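## Task

Move the pieces waiting beside the board onto the named squares: white king to C1, white pawn to C2, white knight to C4, using the letters and numbers printed along the board's edge. All other squares must finish with the same contents they began with, every piece on the board must stand upright and lie wholly within its square, and nothing may rely on the robot still holding it when the scene ends.

## Robot and tools

Robot: two six-joint arms, left_arm and right_arm, each ending in a parallel two-finger gripper. The names are labels only, not sides of a camera picture. Cameras: cam_high (896x504, overview), cam_left_wrist and cam_right_wrist (616x616 each).

Frame: all printed positions share one scene frame. Origin sits on the tabletop midway between the arms; +x points out across the table, +z up, and left_arm is on the +y side. Positions are metres, velocities m/s and rad/s, orientation is a wxyz quaternion. The reported hand position can be somewhat off, increasingly so when an arm reaches far.

Gripper geometry: fingers point along the gripper's +z and close along its x. end_effector_position is the spot between the pads; fingertips extend 17.5 mm past it. A flat block juts about 9 cm toward the gripper's -y from the last joint's axis and rotates with it. Turning only the last joint swings the pad midpoint around a 25 mm circle.

Tool execute_actions, argument actions: a list holding one item or none. An empty list just reports the state. An item with rows is a motion: rows is 1 to 15 rows, steps is 1 to 15 (default 15), each step lasting 1/30 s; row k is used on step k and the final row repeats if rows run out. An item with only steps (up to 300) is a wait, counted from the previous result. Optional pictures (true/false) controls whether images come back; by default they do. A refused call moves nothing.

Each row is one flat list of 18 numbers covering both arms, always all 18 even when one arm stays still. Order: left_arm shoulder pan, shoulder lift, elbow, wrist 1, wrist 2, wrist 3, then left gripper position, force_limit, speed; then the same nine for right_arm. Joint numbers are absolute target angles in radians, the same kind of values shown under Joint positions, not offsets. Ranges: elbow -3.142 to 3.142, every other joint -6.283 to 6.283. A target more than 0.010 rad beyond a range end, and further out than the current angle, gets the call refused; true ends may differ by up to 0.010 rad. A target past the real end is cut to that end and a 'joint sent to its limit' line may appear (possibly referring to an earlier, still running action); no such line does not prove there is room left.

Gripper numbers, each in [-1, 1], are absolute settings: position +1 = fully open (50 mm gap), pads meet near -0.65, and -1 means close until stopped by an object. force_limit maps -1/0/+1 to roughly 20/102/185 N per pad (actual may be about 17 % more). speed maps -1/0/+1 to 20/85/150 mm/s of gap change. To keep a gripper unchanged, repeat its current three numbers; 0 is a real command. New force or speed only applies after the position number changes by at least 0.01; to soften a grip, open first.

Motion limits: commands are smoothed and lag about 0.15 s. Each step the target is kept near the measured angle: 0.292 rad for shoulder pan and lift, 0.365 for elbow, 0.438 for the three wrists. Targets that would shift the gripper more than 70 mm in a step are scaled back toward the current angles, so big moves need several calls. Between calls arms keep heading to the last row until they settle or a step is HELD; then a new action is needed to continue.

Result lines: per-arm pose and velocities; Joint positions and Joint velocities per arm in column order (rad, rad/s). object_status: 0 moving, 1 blocked while opening, 2 blocked while closing (object gripped), 3 reached target or pads met (usually nothing held). Changing position resets it to 0 for a moment. position_measured in counts gives opening of about (250 - position_measured) x 0.202 mm. Grip with -1 and confirm status 2. A lost grip recloses automatically except when force_limit was -1; then status can wrongly stay 2, and grips on fixed off-center objects fade. 'joint command not followed' means a clearance check altered joint targets; HELD marks steps where the row was partly or wholly not sent.

Tool zoom_image: camera (one of the three names) and region [x0, y0, x1, y1] in that camera's pixels from the top-left, at most 504x504, giving a sharper crop of its latest picture.

Tool finished_scene: scene = number of the current scene. Not calling a tool in a reply ends everything.

Cautions: never drop pieces, knock anything off the table, or disturb other squares. Brief tugs may act on a held piece. Avoid arm-to-arm contact. Torque at a joint reaching its limit (pan and lift 287, elbow 130, wrists 48.7 N m, held weight included) or any external force of 150 N stops that arm for 10 s and drops the rest of the call. Holding loads heats motors: warning from 70 °C, braking fault at 85 °C. Move smoothly, set pieces down gently and upright, release fully, and check the images before finishing.

Each tool is called after "Call:" as name(argument=value, ...), one argument or row to a line, values as JSON.

## Session

Call:
execute_actions(
  actions=[],
)

Scene clock: 0.00 s of 5200.00 s.
left_arm: end_effector_position=(+0.3788, +0.4949, +0.3222) position_measured=3 object_status=3 end_effector_quat_wxyz=(+0.335, +0.541, +0.758, +0.142) end_effector_velocity=(-0.000, -0.000, -0.001) end_effector_angular_velocity=(+0.002, -0.000, -0.001) | right_arm: end_effector_position=(+0.3586, -0.2945, +0.2508) position_measured=3 object_status=3 end_effector_quat_wxyz=(+0.550, +0.255, -0.634, +0.481) end_effector_velocity=(-0.000, -0.000, +0.000) end_effector_angular_velocity=(+0.000, +0.001, -0.001)
Joint positions: left_arm=[ 1.528 -2.59   2.592 -1.905 -0.89  -1.621] | right_arm=[ 3.67  -1.212  2.06  -0.769 -2.129 -1.193]
Joint velocities: left_arm=[-0.001  0.     0.001 -0.     0.     0.001] | right_arm=[-0.    -0.     0.     0.     0.001 -0.   ]

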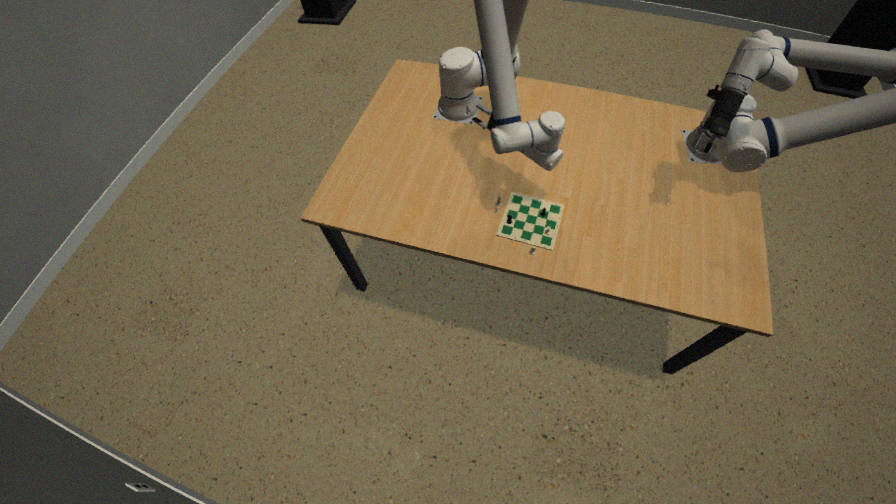

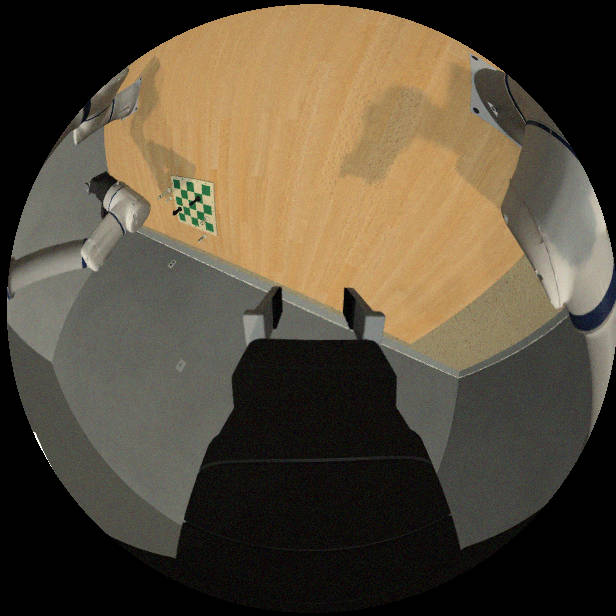

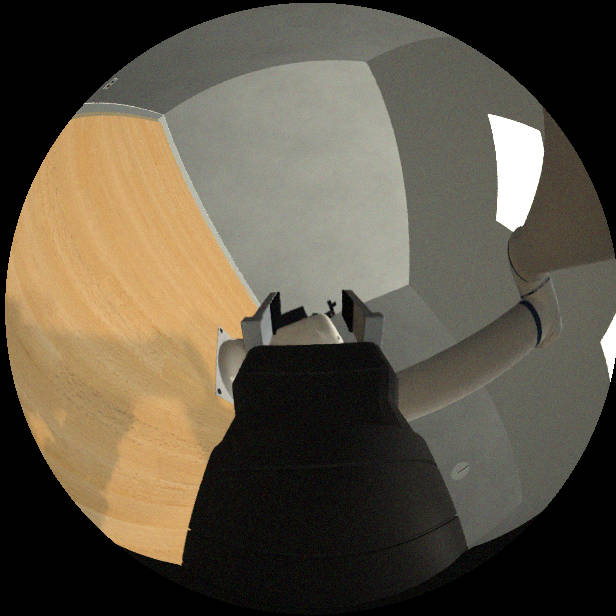

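Call:
execute_actions(
  actions=[
    {"rows":[[1.528,-2.59,2.592,-1.905,-0.89,-1.621,1,0,0,3.67,-1.45,1.95,-2.071,-1.571,-1.193,1,-0.5,0]]},
  ],
  pictures=false,
)

Call:
execute_actions(
  actions=[
    {"steps":90},
  ],
)

Call:
zoom_image(
  camera="cam_high",
  region=[460,170,600,270],
)

Scene clock: 4.30 s of 5200.00 s.
left_arm: end_effector_position=(+0.3788, +0.4948, +0.3227) position_measured=3 object_status=3 end_effector_quat_wxyz=(+0.336, +0.541, +0.758, +0.142) end_effector_velocity=(-0.000, -0.000, +0.000) end_effector_angular_velocity=(-0.001, -0.000, -0.000) | right_arm: end_effector_position=(+0.3818, -0.1531, +0.2121) position_measured=3 object_status=3 end_effector_quat_wxyz=(-0.338, -0.105, +0.903, -0.242) end_effector_velocity=(+0.219, +0.279, -0.078) end_effector_angular_velocity=(+0.971, -1.047, -0.329)
Joint positions: left_arm=[ 1.528 -2.59   2.592 -1.905 -0.89  -1.621] | right_arm=[ 3.67  -1.392  1.977 -1.307 -1.717 -1.193]
Joint velocities: left_arm=[-0. -0. -0. -0. -0.  0.] | right_arm=[-0.    -0.177 -0.08  -1.141  0.44  -0.001]
Steps of this call (steps 1 to 90: nothing new was sent; then 0.80 s passed at rest; steps 91 to 105: all 15 steps of this action). Readings (joint positions | what the end effector reports):
91: left_arm=[1.528 -2.590 2.592 -1.905 -0.890 -1.621] | right_arm=[3.670 -1.212 2.060 -0.770 -2.128 -1.193] | left_arm position_measured=3 object_status=3 | right_arm position_measured=3 object_status=3
92: left_arm=[1.528 -2.590 2.592 -1.905 -0.890 -1.621] | right_arm=[3.670 -1.221 2.056 -0.787 -2.110 -1.193] | left_arm position_measured=3 object_status=3 | right_arm position_measured=3 object_status=3
94: left_arm=[1.528 -2.590 2.592 -1.905 -0.890 -1.621] | right_arm=[3.670 -1.266 2.035 -0.871 -2.027 -1.193] | left_arm position_measured=3 object_status=3 | right_arm position_measured=3 object_status=3
98: left_arm=[1.528 -2.590 2.592 -1.905 -0.890 -1.621] | right_arm=[3.670 -1.331 2.005 -1.032 -1.874 -1.193] | left_arm position_measured=3 object_status=3 | right_arm position_measured=3 object_status=3
105: the state above

Scene clock: 7.30 s of 5200.00 s.
left_arm: end_effector_position=(+0.3788, +0.4948, +0.3227) position_measured=3 object_status=3 end_effector_quat_wxyz=(+0.336, +0.541, +0.758, +0.142) end_effector_velocity=(+0.000, -0.000, +0.001) end_effector_angular_velocity=(-0.001, -0.000, +0.000) | right_arm: end_effector_position=(+0.5670, +0.0080, +0.2365) position_measured=3 object_status=3 end_effector_quat_wxyz=(+0.000, -0.082, +0.997, -0.000) end_effector_velocity=(+0.001, +0.000, -0.001) end_effector_angular_velocity=(-0.001, +0.001, +0.000)
Joint positions: left_arm=[ 1.528 -2.59   2.592 -1.905 -0.89  -1.621] | right_arm=[ 3.67  -1.45   1.95  -2.071 -1.571 -1.193]
Joint velocities: left_arm=[ 0.     0.    -0.001 -0.     0.    -0.   ] | right_arm=[ 0.     0.002 -0.001  0.    -0.    -0.   ]
Steps of this call (steps 1 to 45: the robot went on to your last target; steps 46 to 90: nothing new was sent). Readings (joint positions | what the end effector reports):
1: left_arm=[1.528 -2.590 2.592 -1.905 -0.890 -1.621] | right_arm=[3.670 -1.398 1.974 -1.345 -1.703 -1.193] | left_arm position_measured=3 object_status=3 | right_arm position_measured=3 object_status=3
2: left_arm=[1.528 -2.590 2.592 -1.905 -0.890 -1.621] | right_arm=[3.670 -1.403 1.972 -1.384 -1.690 -1.193] | left_arm position_measured=3 object_status=3 | right_arm position_measured=3 object_status=3
4: left_arm=[1.528 -2.590 2.592 -1.905 -0.890 -1.621] | right_arm=[3.670 -1.412 1.968 -1.460 -1.668 -1.193] | left_arm position_measured=3 object_status=3 | right_arm position_measured=3 object_status=3
8: left_arm=[1.528 -2.590 2.592 -1.905 -0.890 -1.621] | right_arm=[3.670 -1.424 1.962 -1.613 -1.636 -1.193] | left_arm position_measured=3 object_status=3 | right_arm position_measured=3 object_status=3
90: the state above
All arms were judged still, so your last target was given up. Only a new action makes them travel on or press farther. Fingers that are still opening or closing keep moving.

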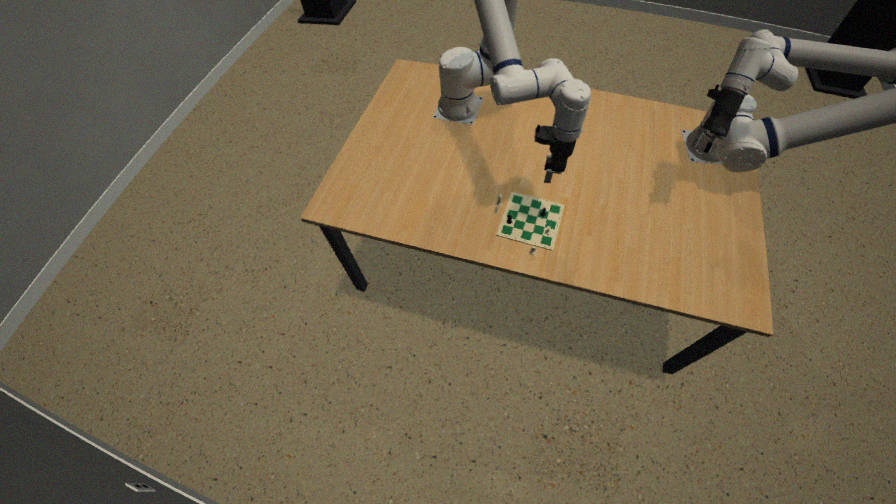

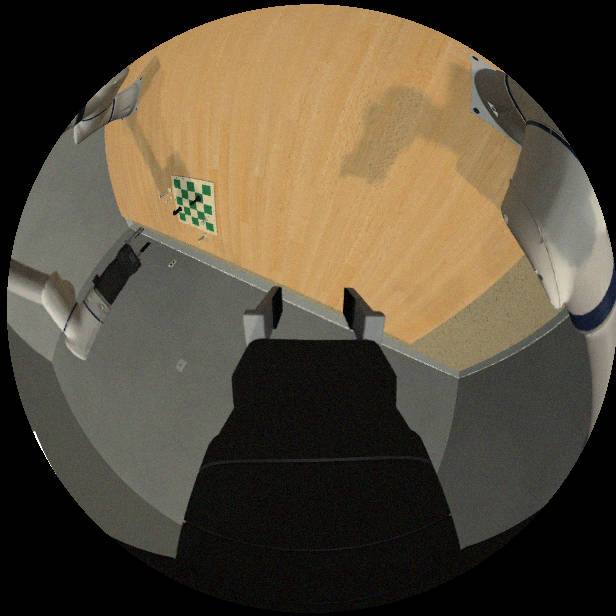

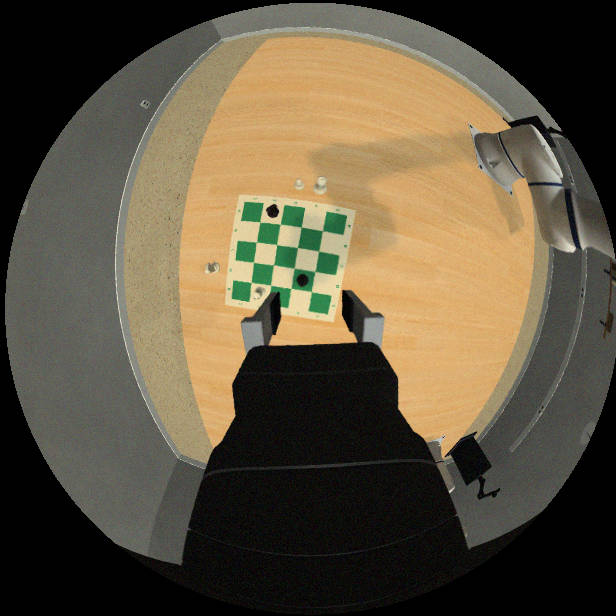

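Region (460, 170, 600, 270) of cam_high's 896x504 image, scaled by 3.600, with more detail than that image has; it fills the top 360 rows of this view, and the rest is white.

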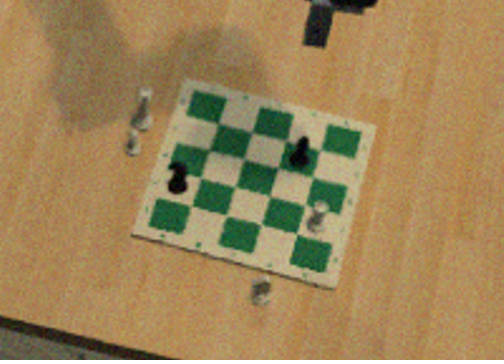

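Call:
zoom_image(
  camera="cam_right_wrist",
  region=[190,160,370,340],
)

Call:
execute_actions(
  actions=[
    {"rows":[[1.528,-2.59,2.592,-1.905,-0.89,-1.621,1,0,0,3.5026,-1.5146,2.2052,-2.2614,-1.571,-1.21,1,-0.5,0]]},
  ],
  pictures=false,
)

Call:
execute_actions(
  actions=[
    {"steps":25},
  ],
)

Region (190, 160, 370, 340) of cam_right_wrist's 616x616 image, scaled by 2.800, with more detail than that image has.

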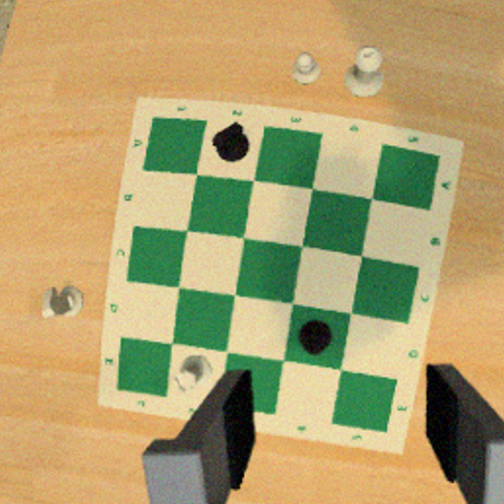

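Scene clock: 14.97 s of 5200.00 s.
left_arm: end_effector_position=(+0.3788, +0.4948, +0.3227) position_measured=3 object_status=3 end_effector_quat_wxyz=(+0.336, +0.541, +0.758, +0.142) end_effector_velocity=(+0.000, +0.000, -0.000) end_effector_angular_velocity=(+0.000, -0.001, -0.001) | right_arm: end_effector_position=(+0.5508, -0.1102, +0.1566) position_measured=3 object_status=3 end_effector_quat_wxyz=(+0.000, -0.013, +1.000, -0.000) end_effector_velocity=(-0.023, -0.074, -0.050) end_effector_angular_velocity=(+0.000, +0.000, -0.092)
Joint positions: left_arm=[ 1.528 -2.59   2.592 -1.905 -0.89  -1.621] | right_arm=[ 3.516 -1.509  2.185 -2.246 -1.571 -1.209]
Joint velocities: left_arm=[-0.    -0.002  0.001 -0.     0.001  0.002] | right_arm=[-0.102 -0.039  0.155 -0.116  0.    -0.01 ]
Steps of this call (steps 1 to 90: nothing new was sent; then 4.17 s passed at rest; steps 91 to 105: all 15 steps of this action). Readings (joint positions | what the end effector reports):
91: left_arm=[1.528 -2.590 2.592 -1.905 -0.890 -1.621] | right_arm=[3.670 -1.450 1.950 -2.071 -1.571 -1.193] | left_arm position_measured=3 object_status=3 | right_arm position_measured=3 object_status=3
92: left_arm=[1.528 -2.590 2.592 -1.905 -0.890 -1.621] | right_arm=[3.661 -1.454 1.963 -2.082 -1.571 -1.194] | left_arm position_measured=3 object_status=3 | right_arm position_measured=3 object_status=3
94: left_arm=[1.528 -2.590 2.592 -1.905 -0.890 -1.621] | right_arm=[3.632 -1.464 2.008 -2.114 -1.571 -1.197] | left_arm position_measured=3 object_status=3 | right_arm position_measured=3 object_status=3
98: left_arm=[1.528 -2.590 2.592 -1.905 -0.890 -1.621] | right_arm=[3.578 -1.485 2.089 -2.175 -1.571 -1.202] | left_arm position_measured=3 object_status=3 | right_arm position_measured=3 object_status=3
105: the state above

Scene clock: 15.80 s of 5200.00 s.
left_arm: end_effector_position=(+0.3788, +0.4948, +0.3227) position_measured=3 object_status=3 end_effector_quat_wxyz=(+0.336, +0.541, +0.758, +0.142) end_effector_velocity=(-0.000, +0.000, -0.002) end_effector_angular_velocity=(+0.003, +0.001, -0.001) | right_arm: end_effector_position=(+0.5476, -0.1199, +0.1500) position_measured=3 object_status=3 end_effector_quat_wxyz=(+0.000, -0.007, +1.000, -0.000) end_effector_velocity=(+0.000, -0.000, +0.000) end_effector_angular_velocity=(-0.001, -0.001, -0.001)
Joint positions: left_arm=[ 1.528 -2.59   2.592 -1.905 -0.89  -1.621] | right_arm=[ 3.503 -1.515  2.205 -2.261 -1.571 -1.21 ]
Joint velocities: left_arm=[-0.001  0.     0.003  0.    -0.    -0.   ] | right_arm=[-0.    -0.001  0.    -0.    -0.001  0.001]
Steps of this call (steps 1 to 25: the robot went on to your last target). Readings (joint positions | what the end effector reports):
1: left_arm=[1.528 -2.590 2.592 -1.905 -0.890 -1.621] | right_arm=[3.513 -1.511 2.189 -2.250 -1.571 -1.209] | left_arm position_measured=3 object_status=3 | right_arm position_measured=3 object_status=3
2: left_arm=[1.528 -2.590 2.592 -1.905 -0.890 -1.621] | right_arm=[3.511 -1.512 2.193 -2.252 -1.571 -1.209] | left_arm position_measured=3 object_status=3 | right_arm position_measured=3 object_status=3
4: left_arm=[1.528 -2.590 2.592 -1.905 -0.890 -1.621] | right_arm=[3.507 -1.513 2.198 -2.256 -1.571 -1.210] | left_arm position_measured=3 object_status=3 | right_arm position_measured=3 object_status=3
8: left_arm=[1.528 -2.590 2.592 -1.905 -0.890 -1.621] | right_arm=[3.504 -1.514 2.203 -2.260 -1.571 -1.210] | left_arm position_measured=3 object_status=3 | right_arm position_measured=3 object_status=3
25: the state above

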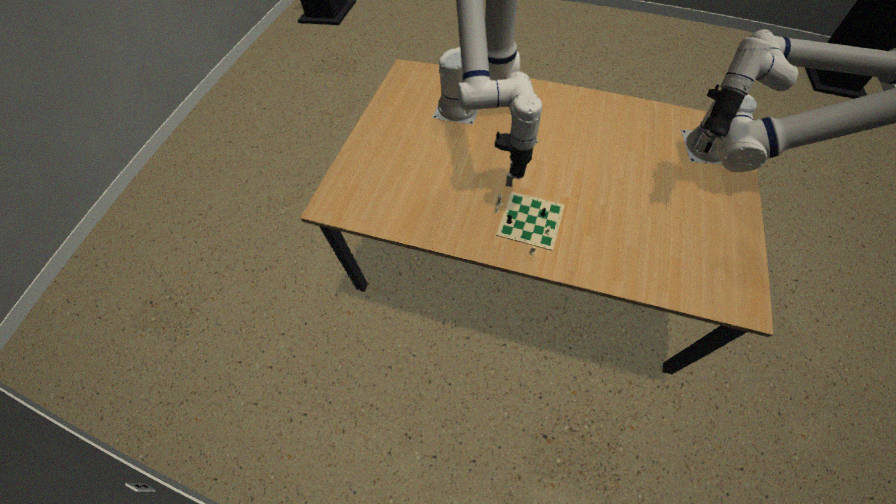

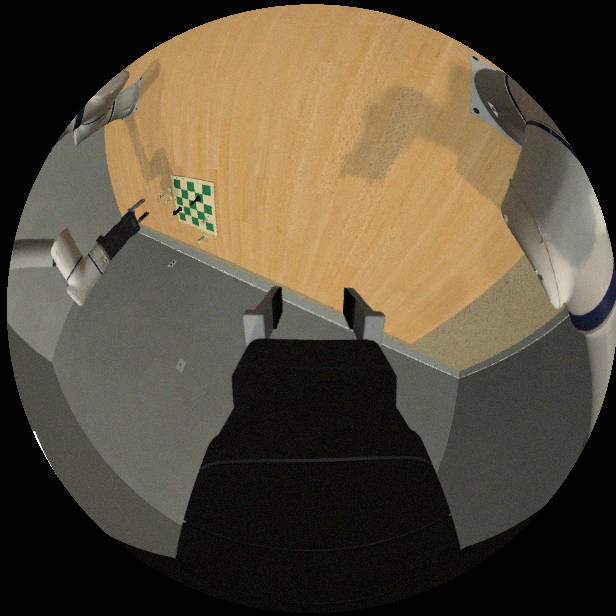

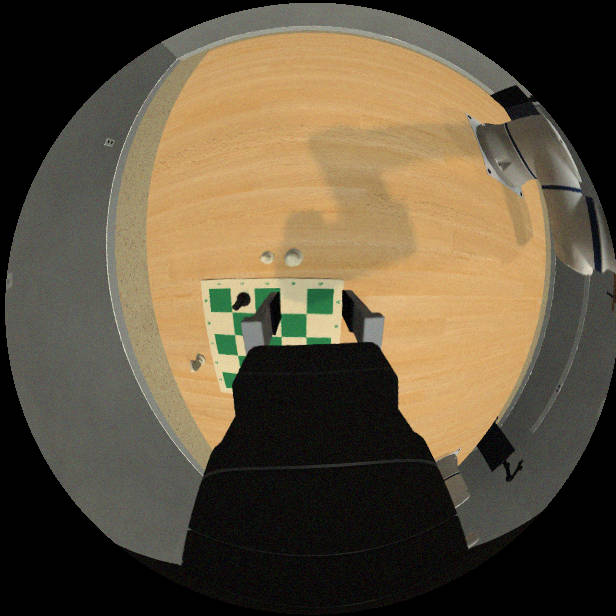

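Call:
execute_actions(
  actions=[
    {"rows":[[1.528,-2.59,2.592,-1.905,-0.89,-1.621,1,0,0,3.4403,-1.4423,2.2421,-2.3706,-1.571,-1.258,1,-0.5,0]]},
  ],
  pictures=false,
)

Call:
execute_actions(
  actions=[
    {"steps":15},
  ],
)

Call:
zoom_image(
  camera="cam_right_wrist",
  region=[200,220,400,420],
)

Scene clock: 23.37 s of 5200.00 s.
left_arm: end_effector_position=(+0.3788, +0.4948, +0.3227) position_measured=3 object_status=3 end_effector_quat_wxyz=(+0.336, +0.541, +0.758, +0.142) end_effector_velocity=(+0.000, +0.001, -0.002) end_effector_angular_velocity=(+0.003, +0.001, +0.000) | right_arm: end_effector_position=(+0.5714, -0.1494, +0.1016) position_measured=3 object_status=3 end_effector_quat_wxyz=(+0.000, -0.000, +1.000, -0.000) end_effector_velocity=(+0.004, -0.007, -0.011) end_effector_angular_velocity=(-0.000, -0.000, -0.003)
Joint positions: left_arm=[ 1.528 -2.59   2.592 -1.905 -0.89  -1.621] | right_arm=[ 3.442 -1.444  2.241 -2.367 -1.571 -1.257]
Joint velocities: left_arm=[ 0.001 -0.     0.002 -0.    -0.     0.001] | right_arm=[-0.014  0.015  0.009 -0.024 -0.    -0.011]
Steps of this call (steps 1 to 15: the robot went on to your last target; steps 16 to 90: nothing new was sent; then 4.07 s passed at rest; steps 91 to 105: all 15 steps of this action). Readings (joint positions | what the end effector reports):
91: left_arm=[1.528 -2.590 2.592 -1.905 -0.890 -1.621] | right_arm=[3.502 -1.514 2.205 -2.262 -1.571 -1.210] | left_arm position_measured=3 object_status=3 | right_arm position_measured=3 object_status=3
92: left_arm=[1.528 -2.590 2.592 -1.905 -0.890 -1.621] | right_arm=[3.493 -1.505 2.210 -2.279 -1.571 -1.218] | left_arm position_measured=3 object_status=3 | right_arm position_measured=3 object_status=3
94: left_arm=[1.528 -2.590 2.592 -1.905 -0.890 -1.621] | right_arm=[3.471 -1.478 2.225 -2.316 -1.571 -1.234] | left_arm position_measured=3 object_status=3 | right_arm position_measured=3 object_status=3
98: left_arm=[1.528 -2.590 2.592 -1.905 -0.890 -1.621] | right_arm=[3.451 -1.455 2.236 -2.351 -1.571 -1.250] | left_arm position_measured=3 object_status=3 | right_arm position_measured=3 object_status=3
105: the state above

Scene clock: 23.87 s of 5200.00 s.
left_arm: end_effector_position=(+0.3788, +0.4948, +0.3227) position_measured=3 object_status=3 end_effector_quat_wxyz=(+0.336, +0.541, +0.758, +0.142) end_effector_velocity=(-0.000, -0.000, -0.002) end_effector_angular_velocity=(+0.005, +0.000, -0.002) | right_arm: end_effector_position=(+0.5719, -0.1503, +0.1001) position_measured=3 object_status=3 end_effector_quat_wxyz=(+0.000, +0.000, +1.000, -0.000) end_effector_velocity=(+0.000, -0.000, -0.001) end_effector_angular_velocity=(-0.001, +0.002, -0.000)
Joint positions: left_arm=[ 1.528 -2.59   2.592 -1.905 -0.89  -1.621] | right_arm=[ 3.44  -1.442  2.242 -2.371 -1.571 -1.258]
Joint velocities: left_arm=[-0.001  0.002  0.001  0.001  0.001  0.001] | right_arm=[-0.     0.002  0.    -0.    -0.     0.   ]
Steps of this call (steps 1 to 15: the robot went on to your last target). Readings (joint positions | what the end effector reports):
1: left_arm=[1.528 -2.590 2.592 -1.905 -0.890 -1.621] | right_arm=[3.442 -1.444 2.241 -2.368 -1.571 -1.257] | left_arm position_measured=3 object_status=3 | right_arm position_measured=3 object_status=3
2: left_arm=[1.528 -2.590 2.592 -1.905 -0.890 -1.621] | right_arm=[3.441 -1.444 2.241 -2.369 -1.571 -1.257] | left_arm position_measured=3 object_status=3 | right_arm position_measured=3 object_status=3
4: left_arm=[1.528 -2.590 2.592 -1.905 -0.890 -1.621] | right_arm=[3.441 -1.443 2.242 -2.369 -1.571 -1.258] | left_arm position_measured=3 object_status=3 | right_arm position_measured=3 object_status=3
8: left_arm=[1.528 -2.590 2.592 -1.905 -0.890 -1.621] | right_arm=[3.441 -1.443 2.242 -2.370 -1.571 -1.258] | left_arm position_measured=3 object_status=3 | right_arm position_measured=3 object_status=3
15: the state above
All arms were judged still, so your last target was given up. Only a new action makes them travel on or press farther. Fingers that are still opening or closing keep moving.

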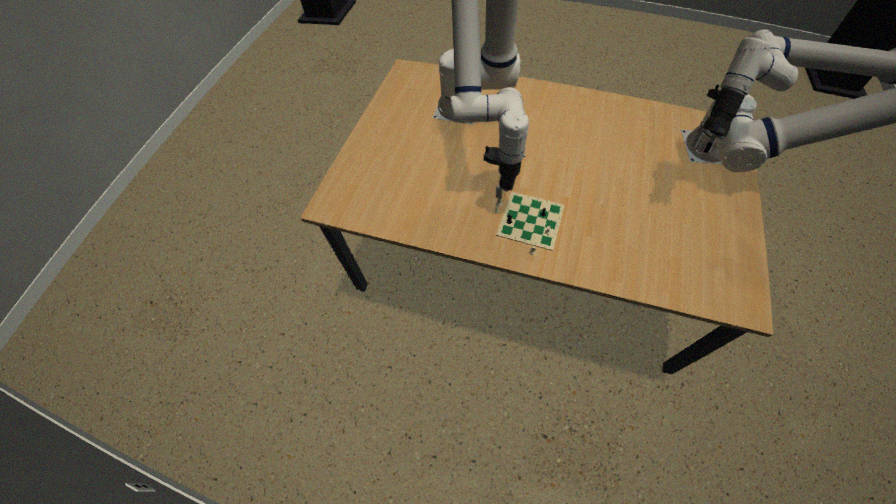

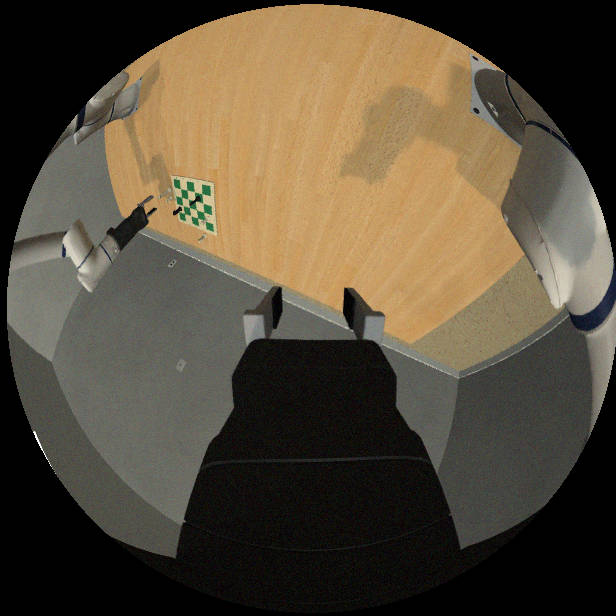

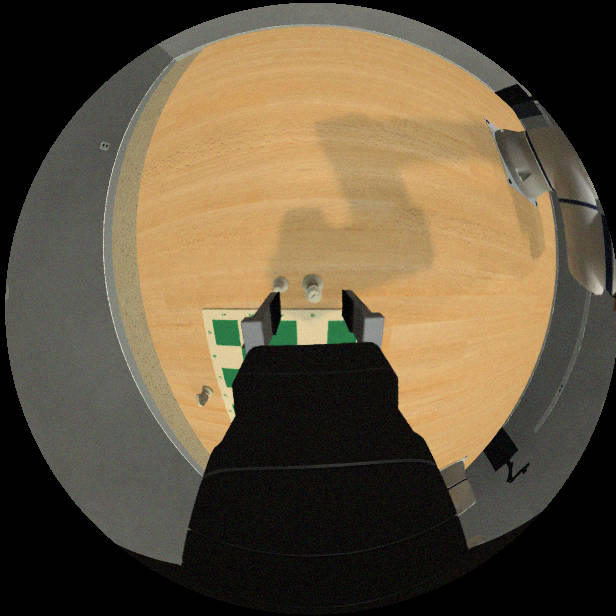

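Region (200, 220, 400, 420) of cam_right_wrist's 616x616 image, scaled by 2.520, with more detail than that image has.

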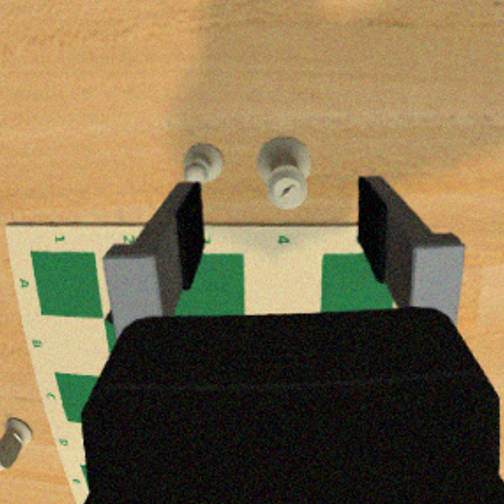

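Call:
execute_actions(
  actions=[
    {"rows":[[1.528,-2.59,2.592,-1.905,-0.89,-1.621,1,0,0,3.4374,-1.3683,2.2815,-2.484,-1.571,-1.261,0.5,-0.5,0]]},
  ],
  pictures=false,
)

Call:
execute_actions(
  actions=[
    {"steps":10},
  ],
)

Call:
zoom_image(
  camera="cam_right_wrist",
  region=[200,220,400,420],
)

Scene clock: 30.03 s of 5200.00 s.
left_arm: end_effector_position=(+0.3788, +0.4948, +0.3227) position_measured=3 object_status=3 end_effector_quat_wxyz=(+0.336, +0.541, +0.758, +0.142) end_effector_velocity=(-0.000, +0.000, -0.000) end_effector_angular_velocity=(-0.002, +0.000, -0.000) | right_arm: end_effector_position=(+0.5693, -0.1529, +0.0516) position_measured=78 object_status=3 end_effector_quat_wxyz=(+0.000, +0.000, +1.000, -0.000) end_effector_velocity=(-0.001, -0.001, -0.011) end_effector_angular_velocity=(-0.000, -0.000, -0.001)
Joint positions: left_arm=[ 1.528 -2.59   2.592 -1.905 -0.89  -1.621] | right_arm=[ 3.437 -1.37   2.28  -2.481 -1.571 -1.261]
Joint velocities: left_arm=[-0.001 -0.002  0.001 -0.    -0.    -0.001] | right_arm=[-0.001  0.017  0.008 -0.025 -0.     0.   ]
Steps of this call (steps 1 to 90: nothing new was sent; then 2.67 s passed at rest; steps 91 to 105: all 15 steps of this action). Readings (joint positions | what the end effector reports):
91: left_arm=[1.528 -2.590 2.592 -1.905 -0.890 -1.621] | right_arm=[3.440 -1.442 2.242 -2.371 -1.571 -1.258] | left_arm position_measured=3 object_status=3 | right_arm position_measured=7 object_status=0
92: left_arm=[1.528 -2.590 2.592 -1.905 -0.890 -1.621] | right_arm=[3.440 -1.432 2.247 -2.388 -1.571 -1.258] | left_arm position_measured=3 object_status=3 | right_arm position_measured=21 object_status=0
94: left_arm=[1.528 -2.590 2.592 -1.905 -0.890 -1.621] | right_arm=[3.439 -1.405 2.263 -2.427 -1.571 -1.260] | left_arm position_measured=3 object_status=3 | right_arm position_measured=49 object_status=0
98: left_arm=[1.528 -2.590 2.592 -1.905 -0.890 -1.621] | right_arm=[3.438 -1.381 2.275 -2.464 -1.571 -1.260] | left_arm position_measured=3 object_status=3 | right_arm position_measured=78 object_status=0
105: the state above

Scene clock: 30.37 s of 5200.00 s.
left_arm: end_effector_position=(+0.3788, +0.4948, +0.3227) position_measured=3 object_status=3 end_effector_quat_wxyz=(+0.336, +0.541, +0.758, +0.142) end_effector_velocity=(+0.000, +0.001, -0.000) end_effector_angular_velocity=(-0.000, -0.000, +0.000) | right_arm: end_effector_position=(+0.5692, -0.1530, +0.0503) position_measured=78 object_status=3 end_effector_quat_wxyz=(+0.000, +0.000, +1.000, -0.000) end_effector_velocity=(+0.000, +0.000, -0.000) end_effector_angular_velocity=(+0.000, -0.001, +0.001)
Joint positions: left_arm=[ 1.528 -2.59   2.592 -1.905 -0.89  -1.621] | right_arm=[ 3.437 -1.368  2.281 -2.484 -1.571 -1.261]
Joint velocities: left_arm=[ 0.001 -0.001  0.    -0.    -0.     0.001] | right_arm=[ 0.     0.001 -0.    -0.002 -0.    -0.001]
Steps of this call (steps 1 to 10: the robot went on to your last target). Readings (joint positions | what the end effector reports):
1: left_arm=[1.528 -2.590 2.592 -1.905 -0.890 -1.621] | right_arm=[3.437 -1.370 2.281 -2.481 -1.571 -1.261] | left_arm position_measured=3 object_status=3 | right_arm position_measured=78 object_status=3
2: left_arm=[1.528 -2.590 2.592 -1.905 -0.890 -1.621] | right_arm=[3.437 -1.370 2.281 -2.482 -1.571 -1.261] | left_arm position_measured=3 object_status=3 | right_arm position_measured=78 object_status=3
4: left_arm=[1.528 -2.590 2.592 -1.905 -0.890 -1.621] | right_arm=[3.437 -1.369 2.281 -2.483 -1.571 -1.261] | left_arm position_measured=3 object_status=3 | right_arm position_measured=78 object_status=3
8: left_arm=[1.528 -2.590 2.592 -1.905 -0.890 -1.621] | right_arm=[3.437 -1.369 2.281 -2.484 -1.571 -1.261] | left_arm position_measured=3 object_status=3 | right_arm position_measured=78 object_status=3
10: the state above

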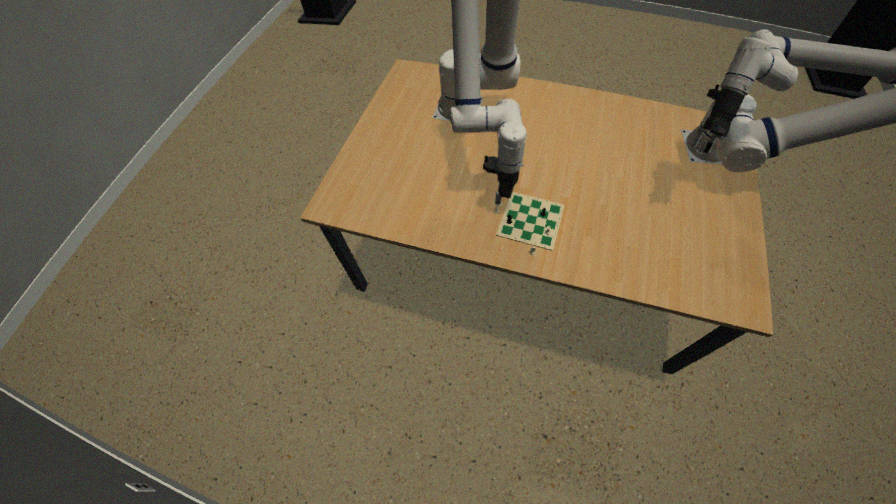

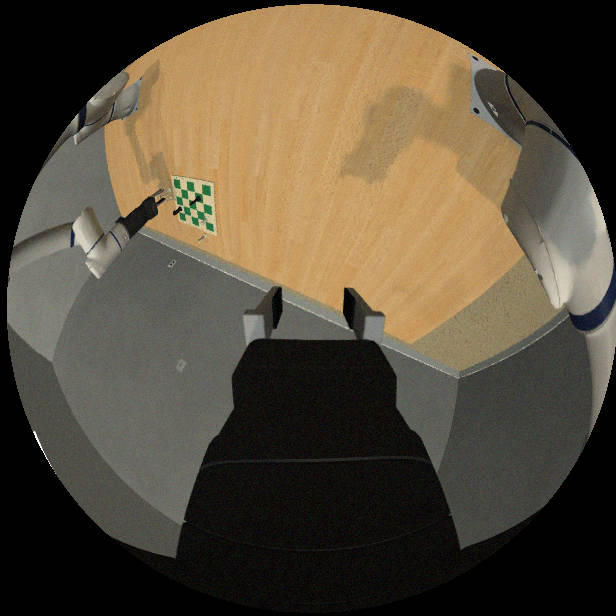

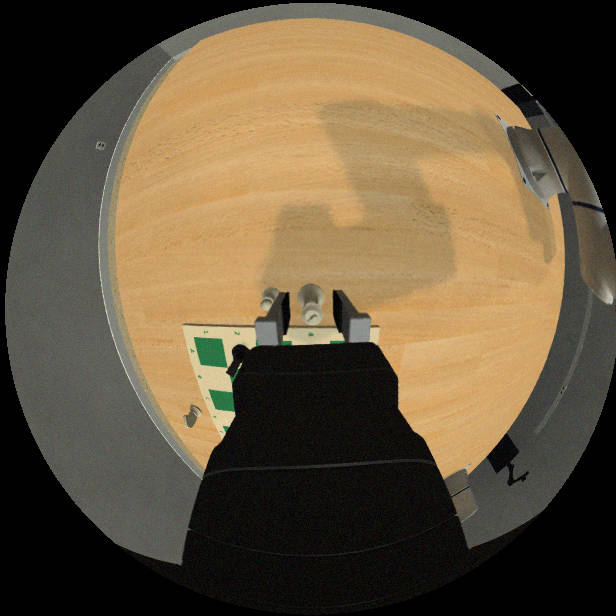

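Region (200, 220, 400, 420) of cam_right_wrist's 616x616 image, scaled by 2.520, with more detail than that image has.

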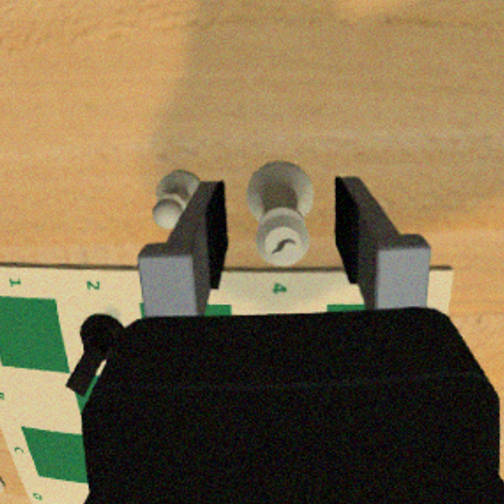

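Call:
execute_actions(
  actions=[
    {"rows":[[1.528,-2.59,2.592,-1.905,-0.89,-1.621,1,0,0,3.4374,-1.3683,2.2815,-2.484,-1.571,-1.261,-1,-0.5,0]]},
  ],
  pictures=false,
)

Call:
execute_actions(
  actions=[
    {"rows":[[1.528,-2.59,2.592,-1.905,-0.89,-1.621,1,0,0,3.4374,-1.49,2.225,-2.306,-1.571,-1.261,-1,-0.5,0]]},
  ],
  pictures=false,
)

Call:
execute_actions(
  actions=[
    {"rows":[[1.528,-2.59,2.592,-1.905,-0.89,-1.621,1,0,0,3.5694,-1.2322,1.8918,-2.2304,-1.571,-1.129,-1,-0.5,0]]},
  ],
  pictures=false,
)

Call:
execute_actions(
  actions=[
    {"steps":25},
  ],
)

Scene clock: 36.53 s of 5200.00 s.
left_arm: end_effector_position=(+0.3788, +0.4948, +0.3227) position_measured=3 object_status=3 end_effector_quat_wxyz=(+0.336, +0.541, +0.758, +0.142) end_effector_velocity=(+0.000, +0.000, -0.001) end_effector_angular_velocity=(+0.001, +0.000, +0.001) | right_arm: end_effector_position=(+0.5691, -0.1531, +0.0502) position_measured=185 object_status=2 end_effector_quat_wxyz=(+0.000, +0.000, +1.000, -0.000) end_effector_velocity=(-0.001, +0.000, -0.000) end_effector_angular_velocity=(+0.000, +0.001, +0.000)
Joint positions: left_arm=[ 1.528 -2.59   2.592 -1.905 -0.89  -1.621] | right_arm=[ 3.437 -1.368  2.282 -2.484 -1.571 -1.261]
Joint velocities: left_arm=[ 0.001  0.001  0.    -0.    -0.     0.   ] | right_arm=[ 0.    -0.     0.001  0.     0.    -0.   ]
Steps of this call (steps 1 to 15: the robot went on to your last target; steps 16 to 90: nothing new was sent; then 2.67 s passed at rest; steps 91 to 105: all 15 steps of this action). Readings (joint positions | what the end effector reports):
91: left_arm=[1.528 -2.590 2.592 -1.905 -0.890 -1.621] | right_arm=[3.437 -1.368 2.282 -2.484 -1.571 -1.261] | left_arm position_measured=3 object_status=3 | right_arm position_measured=82 object_status=0
92: left_arm=[1.528 -2.590 2.592 -1.905 -0.890 -1.621] | right_arm=[3.437 -1.368 2.282 -2.484 -1.571 -1.261] | left_arm position_measured=3 object_status=3 | right_arm position_measured=96 object_status=0
94: left_arm=[1.528 -2.590 2.592 -1.905 -0.890 -1.621] | right_arm=[3.437 -1.368 2.282 -2.484 -1.571 -1.261] | left_arm position_measured=3 object_status=3 | right_arm position_measured=124 object_status=0
98: left_arm=[1.528 -2.590 2.592 -1.905 -0.890 -1.621] | right_arm=[3.437 -1.368 2.282 -2.484 -1.571 -1.261] | left_arm position_measured=3 object_status=3 | right_arm position_measured=180 object_status=0
105: the state above

Scene clock: 37.03 s of 5200.00 s.
left_arm: end_effector_position=(+0.3788, +0.4948, +0.3227) position_measured=3 object_status=3 end_effector_quat_wxyz=(+0.336, +0.541, +0.758, +0.142) end_effector_velocity=(-0.000, +0.000, -0.001) end_effector_angular_velocity=(+0.001, +0.000, -0.000) | right_arm: end_effector_position=(+0.5699, -0.1528, +0.1270) position_measured=185 object_status=2 end_effector_quat_wxyz=(+0.000, +0.000, +1.000, -0.000) end_effector_velocity=(-0.001, -0.000, +0.021) end_effector_angular_velocity=(+0.000, -0.001, +0.002)
Joint positions: left_arm=[ 1.528 -2.59   2.592 -1.905 -0.89  -1.621] | right_arm=[ 3.437 -1.486  2.227 -2.312 -1.571 -1.261]
Joint velocities: left_arm=[-0.001  0.     0.002 -0.     0.    -0.001] | right_arm=[ 0.    -0.031 -0.016  0.045 -0.    -0.001]
Steps of this call (steps 1 to 15: all 15 steps of this action). Readings (joint positions | what the end effector reports):
1: left_arm=[1.528 -2.590 2.592 -1.905 -0.890 -1.621] | right_arm=[3.437 -1.369 2.281 -2.484 -1.571 -1.261] | left_arm position_measured=3 object_status=3 | right_arm position_measured=185 object_status=2
2: left_arm=[1.528 -2.590 2.592 -1.905 -0.890 -1.621] | right_arm=[3.437 -1.379 2.278 -2.467 -1.571 -1.261] | left_arm position_measured=3 object_status=3 | right_arm position_measured=185 object_status=2
4: left_arm=[1.528 -2.590 2.592 -1.905 -0.890 -1.621] | right_arm=[3.437 -1.420 2.257 -2.409 -1.571 -1.261] | left_arm position_measured=3 object_status=3 | right_arm position_measured=185 object_status=2
8: left_arm=[1.528 -2.590 2.592 -1.905 -0.890 -1.621] | right_arm=[3.437 -1.465 2.237 -2.342 -1.571 -1.261] | left_arm position_measured=3 object_status=3 | right_arm position_measured=185 object_status=2
15: the state above

Scene clock: 37.53 s of 5200.00 s.
left_arm: end_effector_position=(+0.3788, +0.4948, +0.3227) position_measured=3 object_status=3 end_effector_quat_wxyz=(+0.336, +0.541, +0.758, +0.142) end_effector_velocity=(+0.000, +0.001, +0.000) end_effector_angular_velocity=(-0.001, -0.000, +0.001) | right_arm: end_effector_position=(+0.6725, -0.0296, +0.1315) position_measured=185 object_status=2 end_effector_quat_wxyz=(+0.000, +0.000, +1.000, -0.000) end_effector_velocity=(+0.089, +0.141, -0.011) end_effector_angular_velocity=(-0.000, +0.001, +0.001)
Joint positions: left_arm=[ 1.528 -2.59   2.592 -1.905 -0.89  -1.621] | right_arm=[ 3.554 -1.263  1.932 -2.24  -1.571 -1.145]
Joint velocities: left_arm=[ 0.001 -0.001  0.    -0.    -0.     0.001] | right_arm=[ 0.121  0.232 -0.304  0.074  0.     0.121]
Steps of this call (steps 1 to 15: all 15 steps of this action). Readings (joint positions | what the end effector reports):
1: left_arm=[1.528 -2.590 2.592 -1.905 -0.890 -1.621] | right_arm=[3.438 -1.486 2.226 -2.310 -1.571 -1.261] | left_arm position_measured=3 object_status=3 | right_arm position_measured=185 object_status=2
2: left_arm=[1.528 -2.590 2.592 -1.905 -0.890 -1.621] | right_arm=[3.443 -1.476 2.212 -2.306 -1.571 -1.255] | left_arm position_measured=3 object_status=3 | right_arm position_measured=185 object_status=2
4: left_arm=[1.528 -2.590 2.592 -1.905 -0.890 -1.621] | right_arm=[3.463 -1.439 2.162 -2.295 -1.571 -1.236] | left_arm position_measured=3 object_status=3 | right_arm position_measured=185 object_status=2
8: left_arm=[1.528 -2.590 2.592 -1.905 -0.890 -1.621] | right_arm=[3.499 -1.368 2.070 -2.273 -1.571 -1.200] | left_arm position_measured=3 object_status=3 | right_arm position_measured=185 object_status=2
15: the state above

Scene clock: 38.37 s of 5200.00 s.
left_arm: end_effector_position=(+0.3788, +0.4948, +0.3227) position_measured=3 object_status=3 end_effector_quat_wxyz=(+0.336, +0.541, +0.758, +0.142) end_effector_velocity=(-0.000, +0.001, -0.002) end_effector_angular_velocity=(+0.003, +0.001, +0.001) | right_arm: end_effector_position=(+0.6841, -0.0111, +0.1299) position_measured=185 object_status=2 end_effector_quat_wxyz=(+0.000, +0.000, +1.000, -0.000) end_effector_velocity=(+0.000, +0.000, -0.001) end_effector_angular_velocity=(-0.001, +0.001, -0.000)
Joint positions: left_arm=[ 1.528 -2.59   2.592 -1.905 -0.89  -1.621] | right_arm=[ 3.569 -1.232  1.892 -2.23  -1.571 -1.129]
Joint velocities: left_arm=[ 0.     0.001  0.003  0.    -0.    -0.001] | right_arm=[ 0.     0.002 -0.001  0.    -0.     0.   ]
Steps of this call (steps 1 to 25: the robot went on to your last target). Readings (joint positions | what the end effector reports):
1: left_arm=[1.528 -2.590 2.592 -1.905 -0.890 -1.621] | right_arm=[3.557 -1.256 1.923 -2.238 -1.571 -1.141] | left_arm position_measured=3 object_status=3 | right_arm position_measured=185 object_status=2
2: left_arm=[1.528 -2.590 2.592 -1.905 -0.890 -1.621] | right_arm=[3.560 -1.250 1.916 -2.236 -1.571 -1.138] | left_arm position_measured=3 object_status=3 | right_arm position_measured=185 object_status=2
4: left_arm=[1.528 -2.590 2.592 -1.905 -0.890 -1.621] | right_arm=[3.564 -1.243 1.906 -2.234 -1.571 -1.135] | left_arm position_measured=3 object_status=3 | right_arm position_measured=185 object_status=2
8: left_arm=[1.528 -2.590 2.592 -1.905 -0.890 -1.621] | right_arm=[3.567 -1.236 1.897 -2.232 -1.571 -1.131] | left_arm position_measured=3 object_status=3 | right_arm position_measured=185 object_status=2
25: the state above

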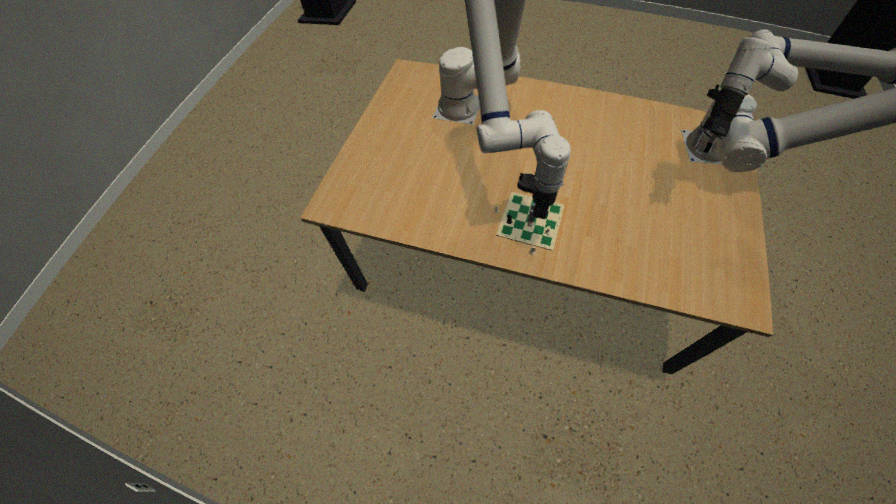

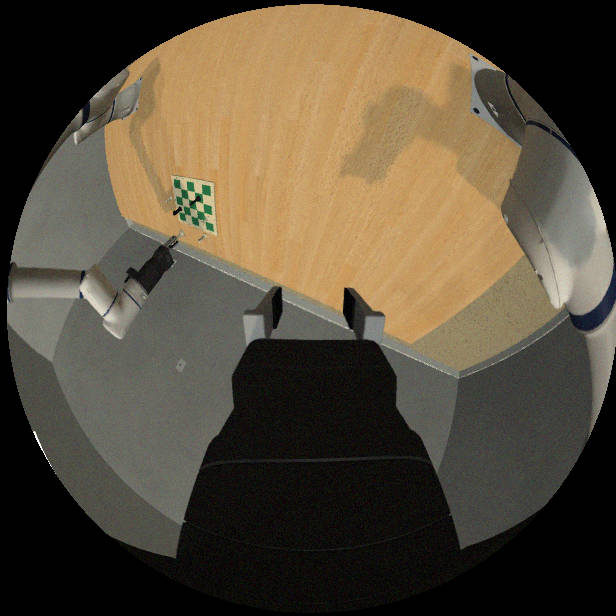

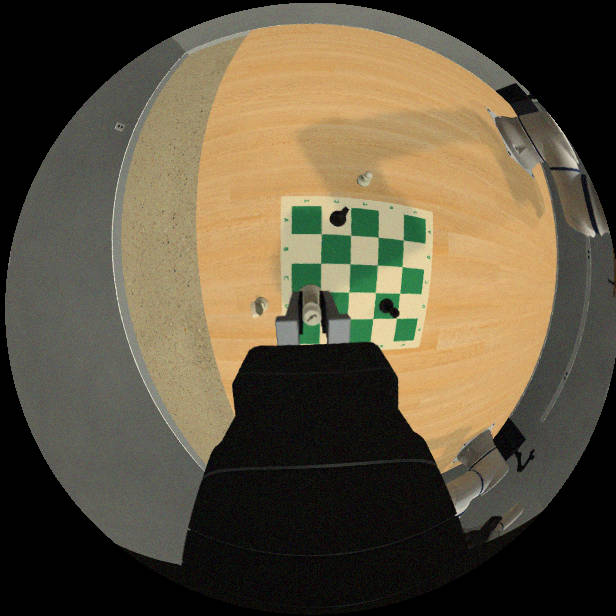

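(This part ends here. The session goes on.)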